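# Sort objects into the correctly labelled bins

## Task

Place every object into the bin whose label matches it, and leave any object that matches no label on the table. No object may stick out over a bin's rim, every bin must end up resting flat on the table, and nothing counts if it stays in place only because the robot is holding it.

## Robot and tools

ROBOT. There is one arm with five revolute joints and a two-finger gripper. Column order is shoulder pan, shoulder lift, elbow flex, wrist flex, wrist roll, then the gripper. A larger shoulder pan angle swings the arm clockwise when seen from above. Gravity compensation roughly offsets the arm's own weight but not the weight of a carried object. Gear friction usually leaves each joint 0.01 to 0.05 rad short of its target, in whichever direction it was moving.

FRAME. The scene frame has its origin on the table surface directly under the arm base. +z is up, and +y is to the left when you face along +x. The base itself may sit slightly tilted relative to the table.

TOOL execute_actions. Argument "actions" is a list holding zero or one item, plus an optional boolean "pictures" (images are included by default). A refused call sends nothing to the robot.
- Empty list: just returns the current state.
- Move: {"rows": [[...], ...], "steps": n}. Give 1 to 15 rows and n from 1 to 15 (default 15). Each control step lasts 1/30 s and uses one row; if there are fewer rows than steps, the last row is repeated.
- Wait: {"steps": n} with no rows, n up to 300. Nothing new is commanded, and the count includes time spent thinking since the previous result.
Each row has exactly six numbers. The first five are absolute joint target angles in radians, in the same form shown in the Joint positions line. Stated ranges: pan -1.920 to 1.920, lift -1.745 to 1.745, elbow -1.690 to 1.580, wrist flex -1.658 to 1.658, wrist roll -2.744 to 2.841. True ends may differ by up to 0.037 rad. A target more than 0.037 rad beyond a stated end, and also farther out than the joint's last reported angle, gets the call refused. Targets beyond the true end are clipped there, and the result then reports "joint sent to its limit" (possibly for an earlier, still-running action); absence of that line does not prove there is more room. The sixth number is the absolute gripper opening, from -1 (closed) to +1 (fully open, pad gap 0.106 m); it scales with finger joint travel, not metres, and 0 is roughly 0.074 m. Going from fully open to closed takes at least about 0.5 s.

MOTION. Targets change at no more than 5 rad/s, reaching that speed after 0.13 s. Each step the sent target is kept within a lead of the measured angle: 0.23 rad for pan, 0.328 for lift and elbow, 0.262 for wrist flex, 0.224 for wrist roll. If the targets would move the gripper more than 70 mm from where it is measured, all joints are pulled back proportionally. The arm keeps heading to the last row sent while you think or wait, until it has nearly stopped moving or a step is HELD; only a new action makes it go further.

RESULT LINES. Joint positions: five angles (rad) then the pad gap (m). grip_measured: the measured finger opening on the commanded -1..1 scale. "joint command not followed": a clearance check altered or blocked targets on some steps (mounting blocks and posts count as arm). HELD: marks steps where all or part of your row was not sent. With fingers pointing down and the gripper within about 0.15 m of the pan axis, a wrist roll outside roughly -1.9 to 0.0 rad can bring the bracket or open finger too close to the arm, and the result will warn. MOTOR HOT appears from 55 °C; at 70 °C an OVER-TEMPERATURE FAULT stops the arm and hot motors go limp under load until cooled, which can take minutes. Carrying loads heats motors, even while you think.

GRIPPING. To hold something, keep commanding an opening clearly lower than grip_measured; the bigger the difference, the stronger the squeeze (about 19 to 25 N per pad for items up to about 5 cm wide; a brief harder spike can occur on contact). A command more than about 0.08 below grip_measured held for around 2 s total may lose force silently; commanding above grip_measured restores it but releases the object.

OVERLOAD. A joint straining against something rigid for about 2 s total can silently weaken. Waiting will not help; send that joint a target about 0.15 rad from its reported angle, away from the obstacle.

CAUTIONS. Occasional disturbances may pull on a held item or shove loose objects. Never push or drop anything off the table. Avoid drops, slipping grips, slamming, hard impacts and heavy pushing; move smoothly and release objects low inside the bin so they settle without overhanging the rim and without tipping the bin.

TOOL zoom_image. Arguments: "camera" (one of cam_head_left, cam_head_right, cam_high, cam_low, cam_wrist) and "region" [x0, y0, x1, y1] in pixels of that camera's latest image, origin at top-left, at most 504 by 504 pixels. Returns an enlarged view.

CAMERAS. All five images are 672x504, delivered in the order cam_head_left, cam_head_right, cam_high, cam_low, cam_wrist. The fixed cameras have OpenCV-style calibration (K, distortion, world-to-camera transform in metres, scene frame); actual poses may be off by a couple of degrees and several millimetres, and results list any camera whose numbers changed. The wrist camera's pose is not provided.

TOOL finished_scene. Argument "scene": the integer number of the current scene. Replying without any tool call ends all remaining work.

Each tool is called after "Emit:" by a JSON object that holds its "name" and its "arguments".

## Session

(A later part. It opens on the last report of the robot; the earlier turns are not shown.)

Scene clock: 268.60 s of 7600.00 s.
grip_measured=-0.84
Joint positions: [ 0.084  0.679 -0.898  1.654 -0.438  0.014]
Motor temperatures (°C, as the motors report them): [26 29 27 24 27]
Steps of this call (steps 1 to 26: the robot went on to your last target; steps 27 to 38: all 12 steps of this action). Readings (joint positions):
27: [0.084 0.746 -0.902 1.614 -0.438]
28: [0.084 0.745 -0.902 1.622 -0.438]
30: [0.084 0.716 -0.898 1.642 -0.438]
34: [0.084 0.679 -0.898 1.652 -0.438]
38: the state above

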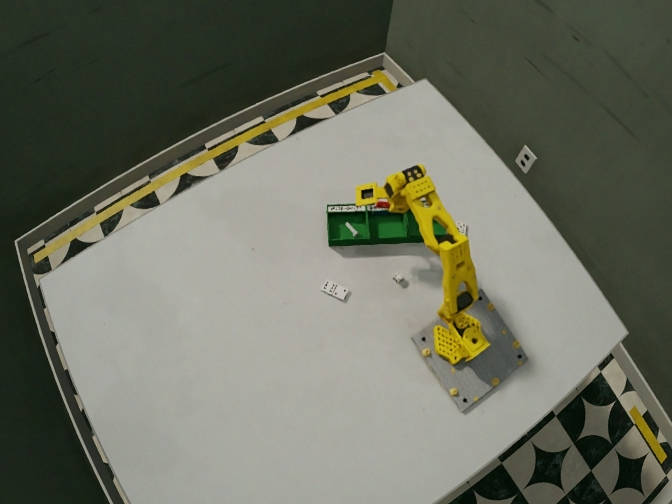

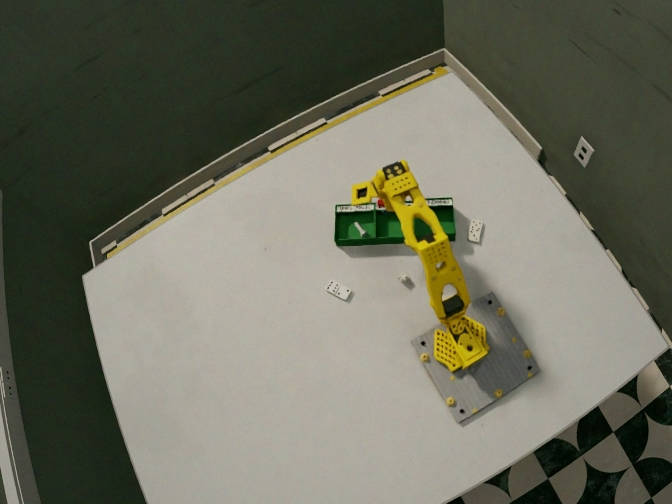

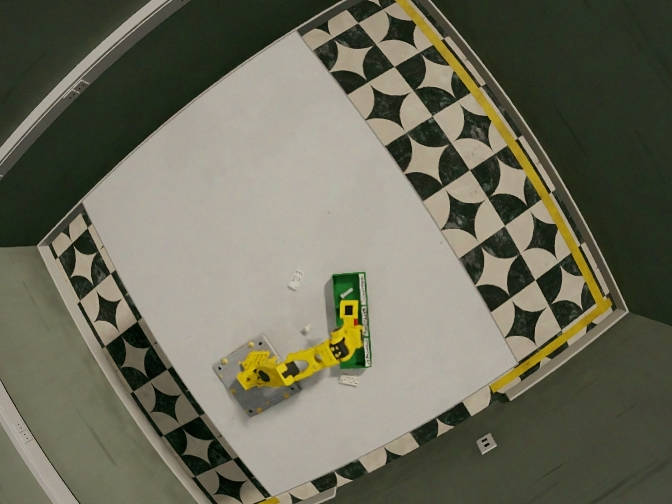

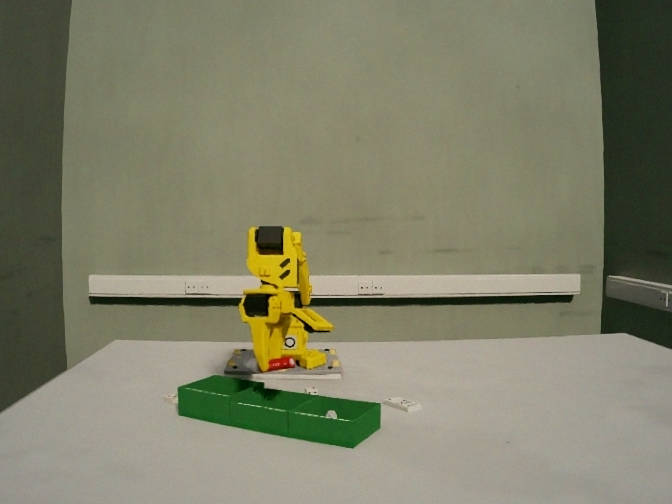

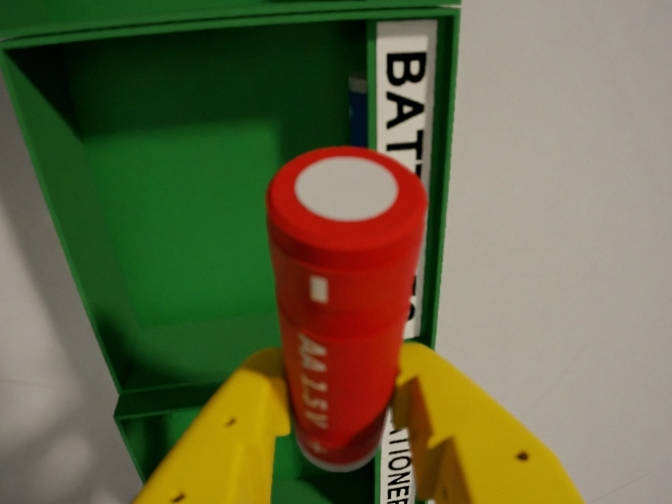

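Emit:
{"name": "execute_actions", "arguments": {"actions": [{"rows":[[0.03,0.63,-0.86,1.65,-0.43,-0.91],[-0.03,0.62,-0.83,1.65,-0.43,-0.91],[-0.05,0.62,-0.82,1.65,-0.43,-0.91]],"steps":12}]}}

Scene clock: 270.50 s of 7600.00 s.
grip_measured=-0.84
Joint positions: [-0.045  0.637 -0.838  1.654 -0.438  0.014]
Motor temperatures (°C, as the motors report them): [26 29 27 24 27]
Steps of this call (steps 1 to 15: the robot went on to your last target; steps 16 to 45: nothing new was sent; steps 46 to 57: all 12 steps of this action). Readings (joint positions):
46: [0.082 0.677 -0.896 1.654 -0.438]
47: [0.076 0.670 -0.887 1.654 -0.438]
49: [0.024 0.650 -0.856 1.654 -0.438]
53: [-0.042 0.639 -0.838 1.654 -0.438]
57: the state above

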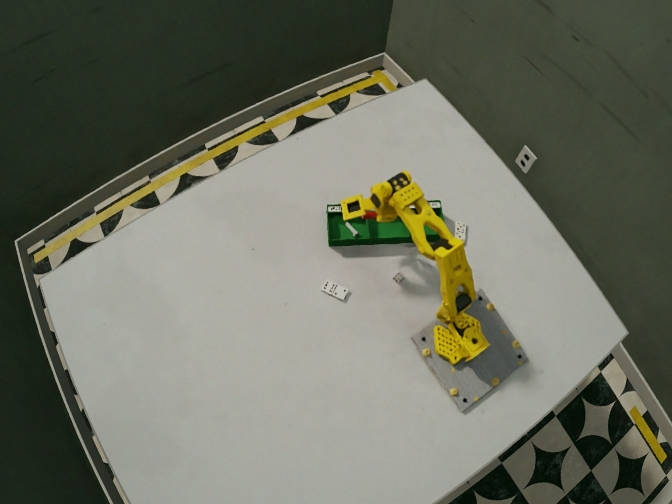

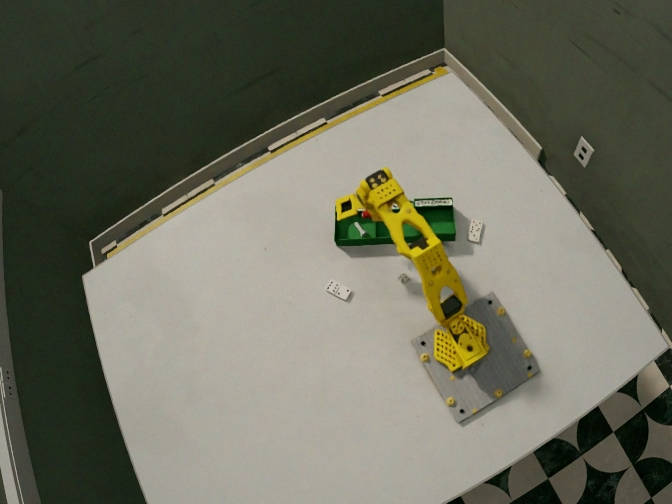

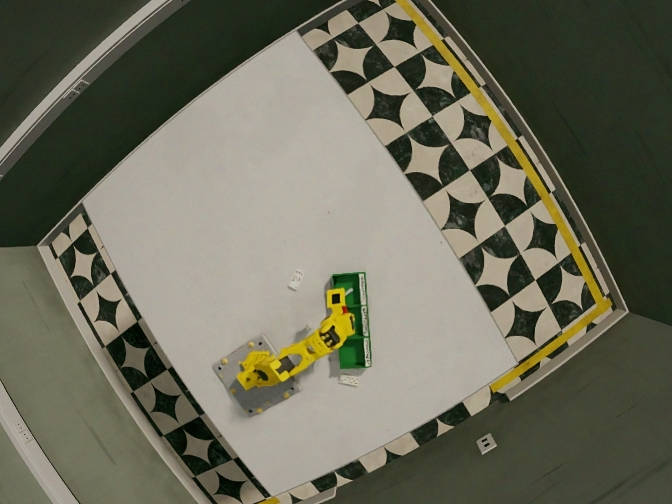

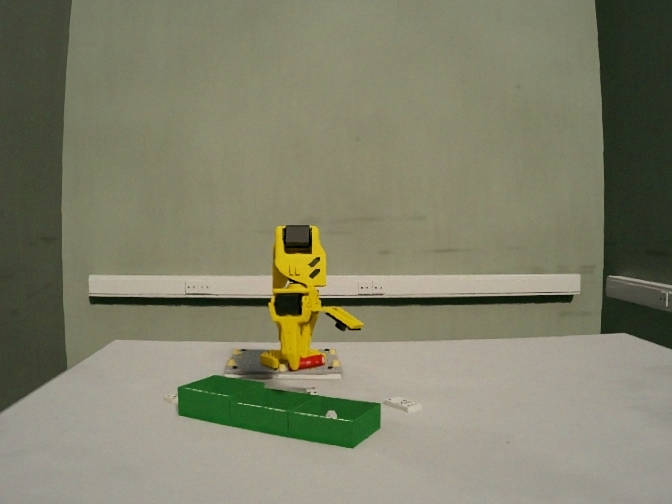

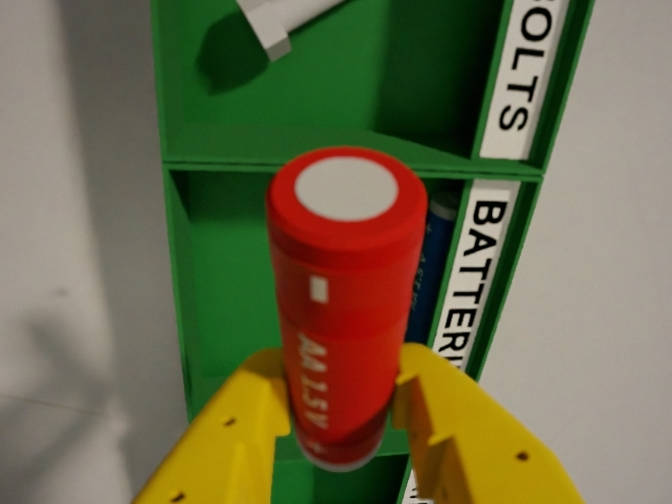

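Emit:
{"name": "execute_actions", "arguments": {"actions": [{"rows":[[0.0,0.63,-0.82,1.65,-0.43,-0.91],[0.02,0.64,-0.82,1.65,-0.43,-0.91],[0.02,0.64,-0.82,1.65,-0.43,-0.91],[0.02,0.67,-0.82,1.65,-0.43,-0.91],[0.02,0.7,-0.82,1.64,-0.43,-0.91],[0.02,0.73,-0.82,1.63,-0.43,-0.91],[0.02,0.76,-0.82,1.62,-0.43,-0.91]],"steps":14}]}}

Emit:
{"name": "zoom_image", "arguments": {"camera": "cam_low", "region": [180,320,400,460]}}

Scene clock: 274.60 s of 7600.00 s.
grip_measured=-0.84
Joint positions: [ 0.015  0.746 -0.838  1.628 -0.438  0.014]
Motor temperatures (°C, as the motors report them): [26 29 27 24 27]
Steps of this call (steps 1 to 15: the robot went on to your last target; steps 16 to 90: nothing new was sent; then 0.63 s passed at rest; steps 91 to 104: all 14 steps of this action). Readings (joint positions):
91: [-0.045 0.637 -0.838 1.654 -0.438]
92: [-0.041 0.637 -0.838 1.654 -0.438]
94: [-0.013 0.637 -0.838 1.654 -0.438]
98: [0.013 0.705 -0.838 1.639 -0.438]
104: the state above

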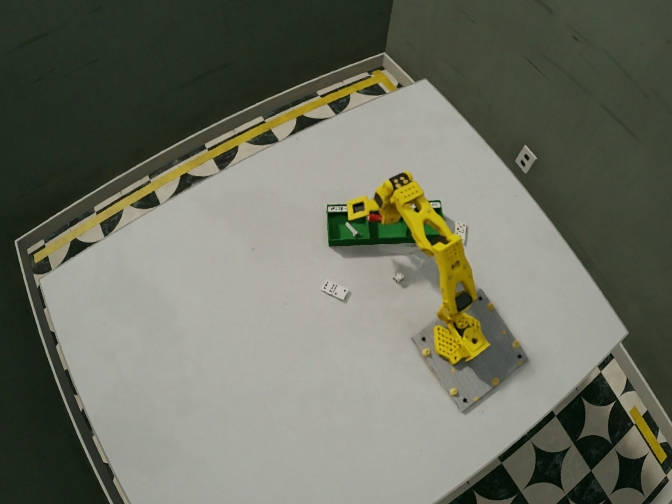

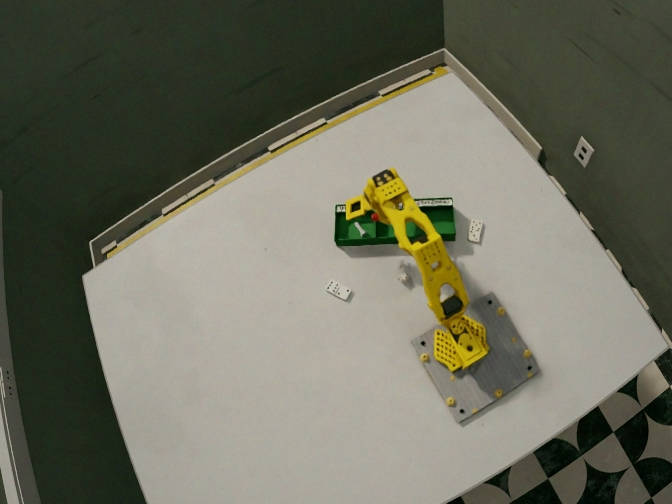

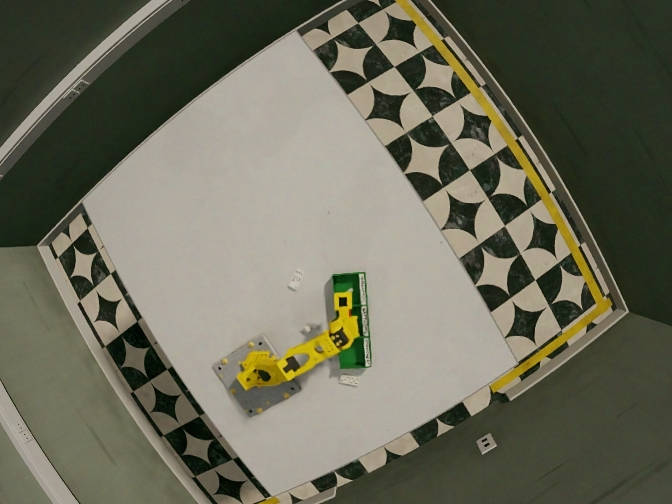

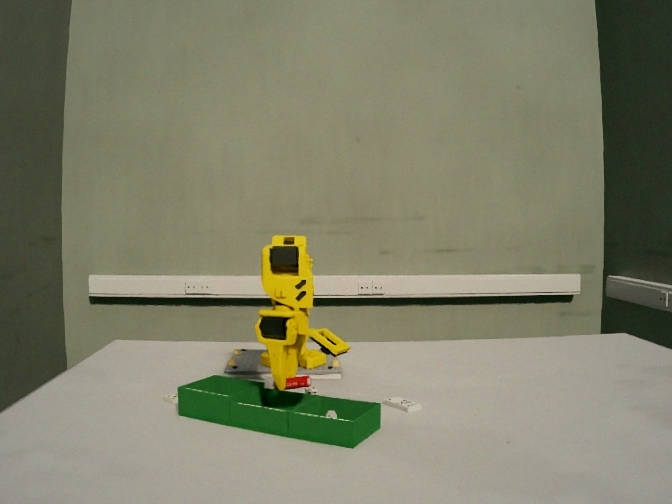

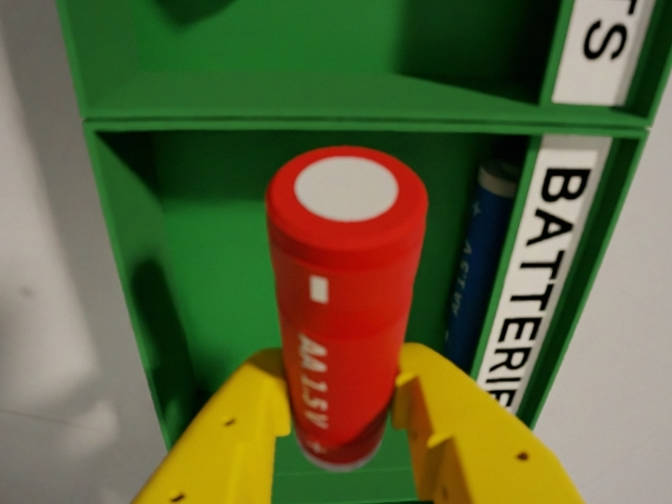

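Region (180, 320, 400, 460) of cam_low's 672x504 image, scaled by 2.291, with more detail than that image has; it fills the top 321 rows of this view, and the rest is white.

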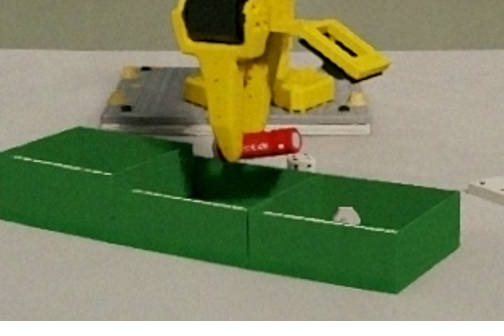

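Emit:
{"name": "execute_actions", "arguments": {"actions": [{"rows":[[0.02,0.79,-0.82,1.61,-0.43,-0.91],[0.02,0.82,-0.82,1.6,-0.43,-0.91],[0.02,0.85,-0.82,1.58,-0.43,-0.91],[0.02,0.88,-0.82,1.56,-0.43,-0.91],[0.02,0.9,-0.82,1.55,-0.43,-0.91]],"steps":12}]}}

Emit:
{"name": "zoom_image", "arguments": {"camera": "cam_low", "region": [180,320,400,460]}}

Scene clock: 276.33 s of 7600.00 s.
grip_measured=-0.84
Joint positions: [ 0.015  0.881 -0.838  1.559 -0.438  0.014]
Motor temperatures (°C, as the motors report them): [26 29 27 24 27]
Steps of this call (steps 1 to 15: the robot went on to your last target; steps 16 to 40: nothing new was sent; steps 41 to 52: all 12 steps of this action). Readings (joint positions):
41: [0.015 0.748 -0.838 1.626 -0.438]
42: [0.015 0.755 -0.838 1.623 -0.438]
44: [0.015 0.797 -0.838 1.605 -0.438]
48: [0.015 0.877 -0.838 1.563 -0.438]
52: the state above

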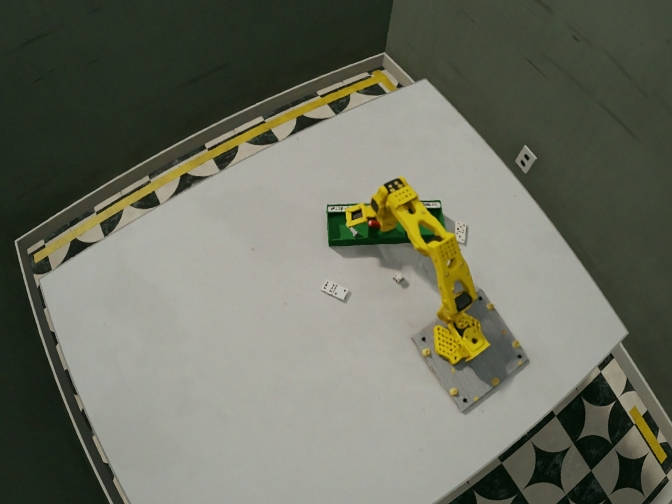

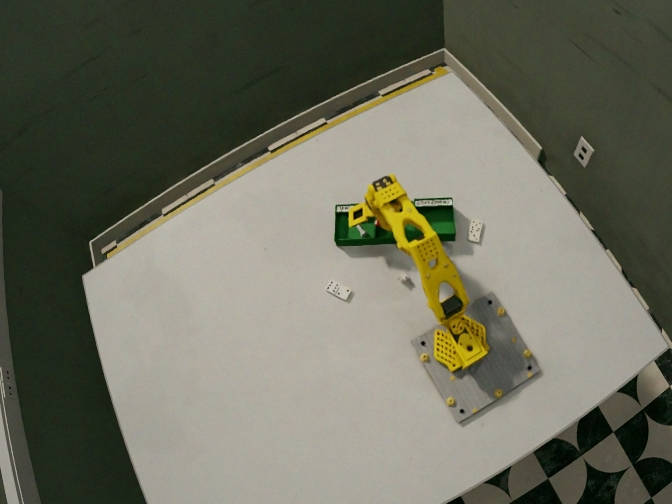

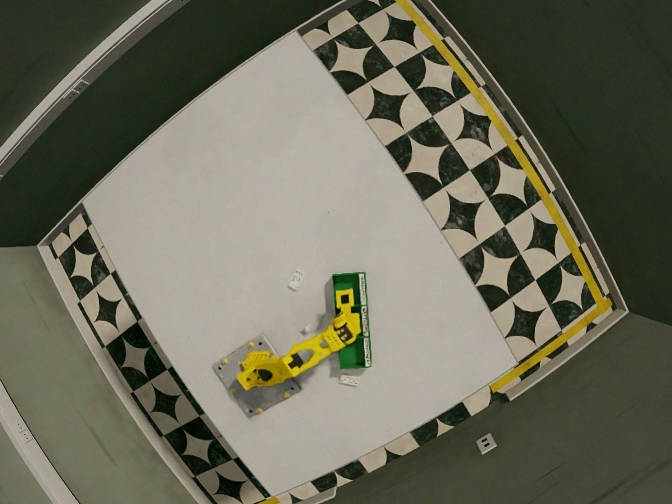

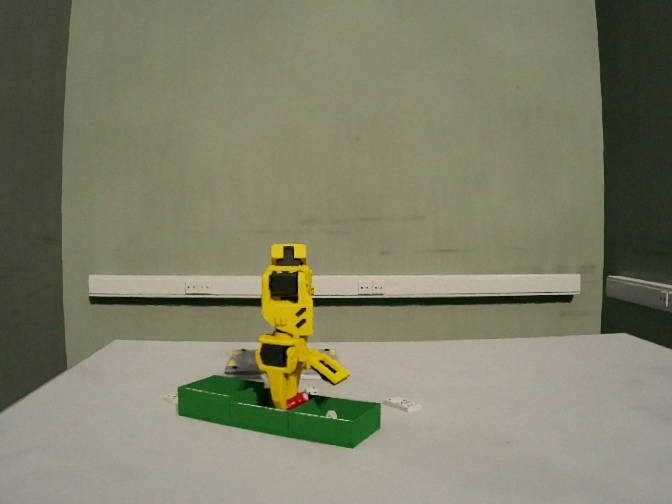

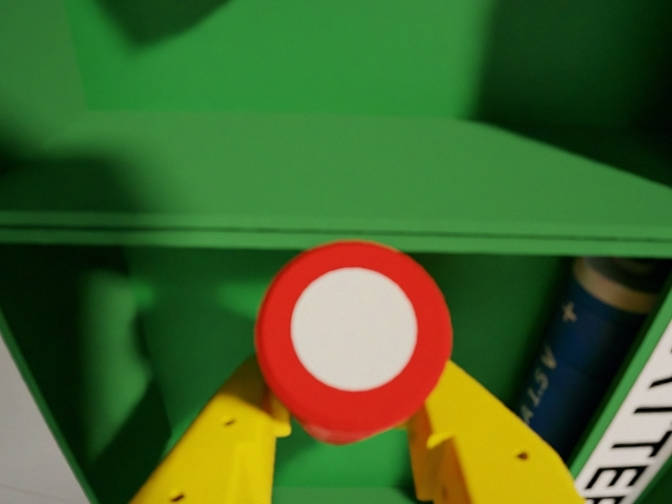

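Region (180, 320, 400, 460) of cam_low's 672x504 image, scaled by 2.291, with more detail than that image has; it fills the top 321 rows of this view, and the rest is white.

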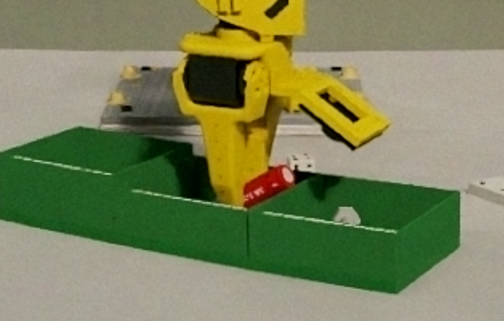

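Emit:
{"name": "execute_actions", "arguments": {"actions": [{"rows":[[0.05,0.89,-0.82,1.55,-0.43,-0.91],[0.075,0.89,-0.82,1.55,-0.43,-0.91],[0.075,0.89,-0.82,1.55,-0.43,-0.91],[0.075,0.89,-0.82,1.55,-0.43,-0.91],[0.075,0.89,-0.82,1.55,-0.43,-0.91],[0.075,0.89,-0.82,1.55,-0.43,-0.8],[0.075,0.89,-0.82,1.55,-0.43,-0.7],[0.075,0.89,-0.82,1.55,-0.43,-0.7],[0.075,0.89,-0.82,1.55,-0.43,-0.7],[0.075,0.89,-0.82,1.55,-0.43,-0.7],[0.075,0.8,-0.82,1.58,-0.43,-0.7],[0.075,0.7,-0.82,1.6,-0.43,-0.7],[0.075,0.6,-0.8,1.6,-0.43,-0.7]],"steps":15}], "pictures": false}}

Emit:
{"name": "execute_actions", "arguments": {"actions": [{"rows":[[0.075,0.45,-0.7,1.5,-0.43,-0.7],[0.3,0.3,-0.6,1.4,-0.43,-0.7]],"steps":12}]}}

Emit:
{"name": "zoom_image", "arguments": {"camera": "cam_high", "region": [300,250,420,400]}}

Scene clock: 281.50 s of 7600.00 s.
grip_measured=-0.72
Joint positions: [ 0.07   0.752 -0.818  1.587 -0.438  0.023]
Motor temperatures (°C, as the motors report them): [26 30 27 24 27]
Steps of this call (steps 1 to 15: the robot went on to your last target; steps 16 to 90: nothing new was sent; then 1.67 s passed at rest; steps 91 to 105: all 15 steps of this action). Readings (joint positions):
91: [0.016 0.881 -0.838 1.559 -0.438]
92: [0.022 0.881 -0.838 1.559 -0.438]
94: [0.047 0.881 -0.838 1.559 -0.438]
98: [0.068 0.881 -0.838 1.557 -0.438]
105: the state above

Scene clock: 281.90 s of 7600.00 s.
grip_measured=-0.71
Joint positions: [ 0.295  0.314 -0.622  1.409 -0.438  0.024]
Motor temperatures (°C, as the motors report them): [26 30 27 24 27]
Steps of this call (steps 1 to 12: all 12 steps of this action). Readings (joint positions):
1: [0.070 0.697 -0.816 1.588 -0.438]
2: [0.070 0.643 -0.806 1.583 -0.438]
4: [0.104 0.527 -0.735 1.522 -0.438]
8: [0.266 0.343 -0.632 1.422 -0.438]
12: the state above

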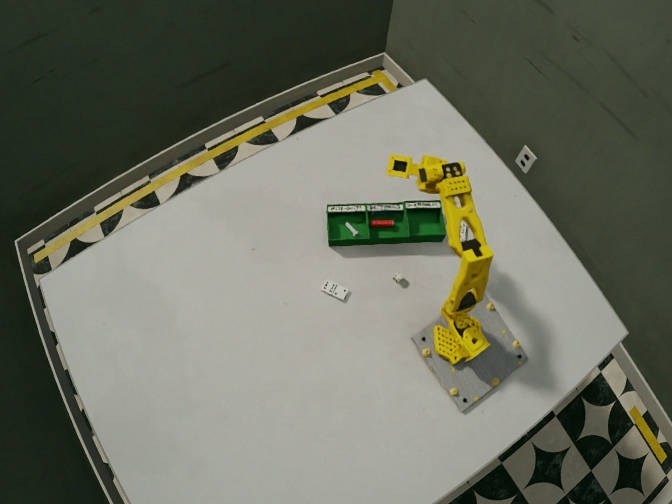

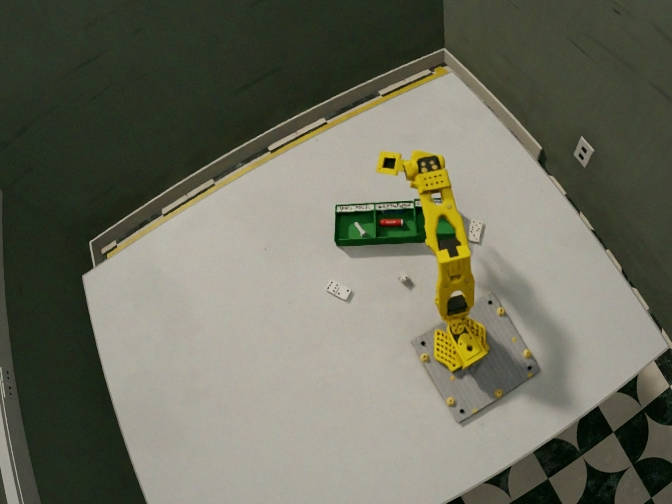

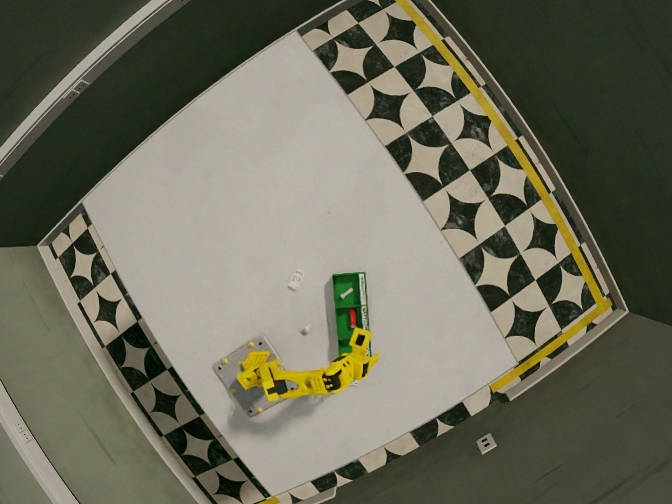

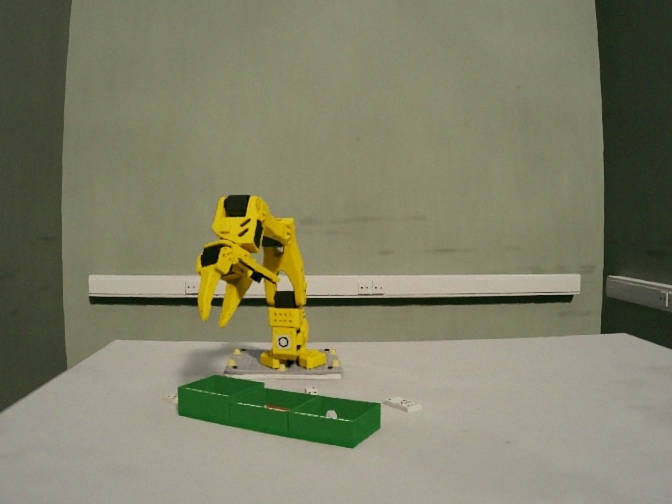

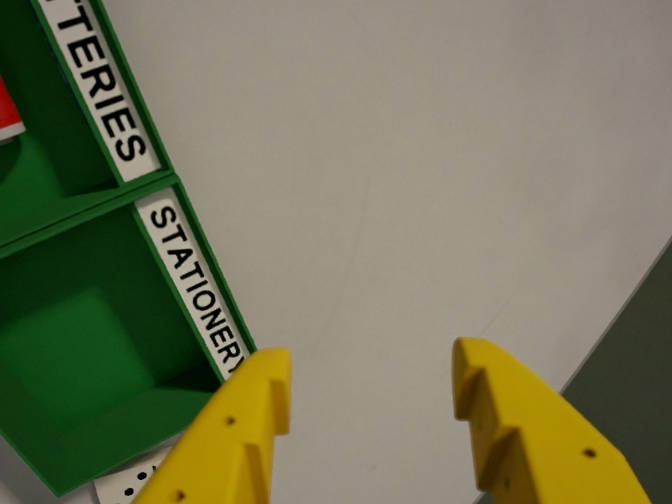

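Region (300, 250, 420, 400) of cam_high's 672x504 image, scaled by 3.360, with more detail than that image has; it fills the left 403 columns of this view, and the rest is white.

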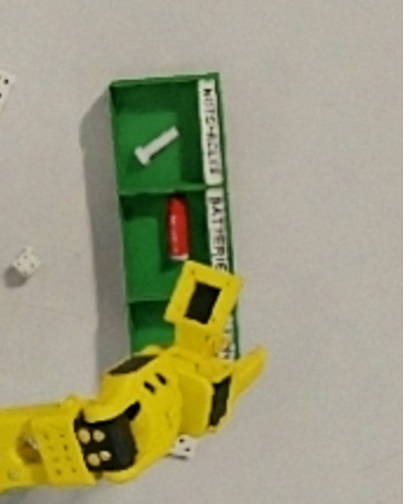

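In the bin.

Emit:
{"name": "finished_scene", "arguments": {"scene": 1}}

The scene is finished: the task was done.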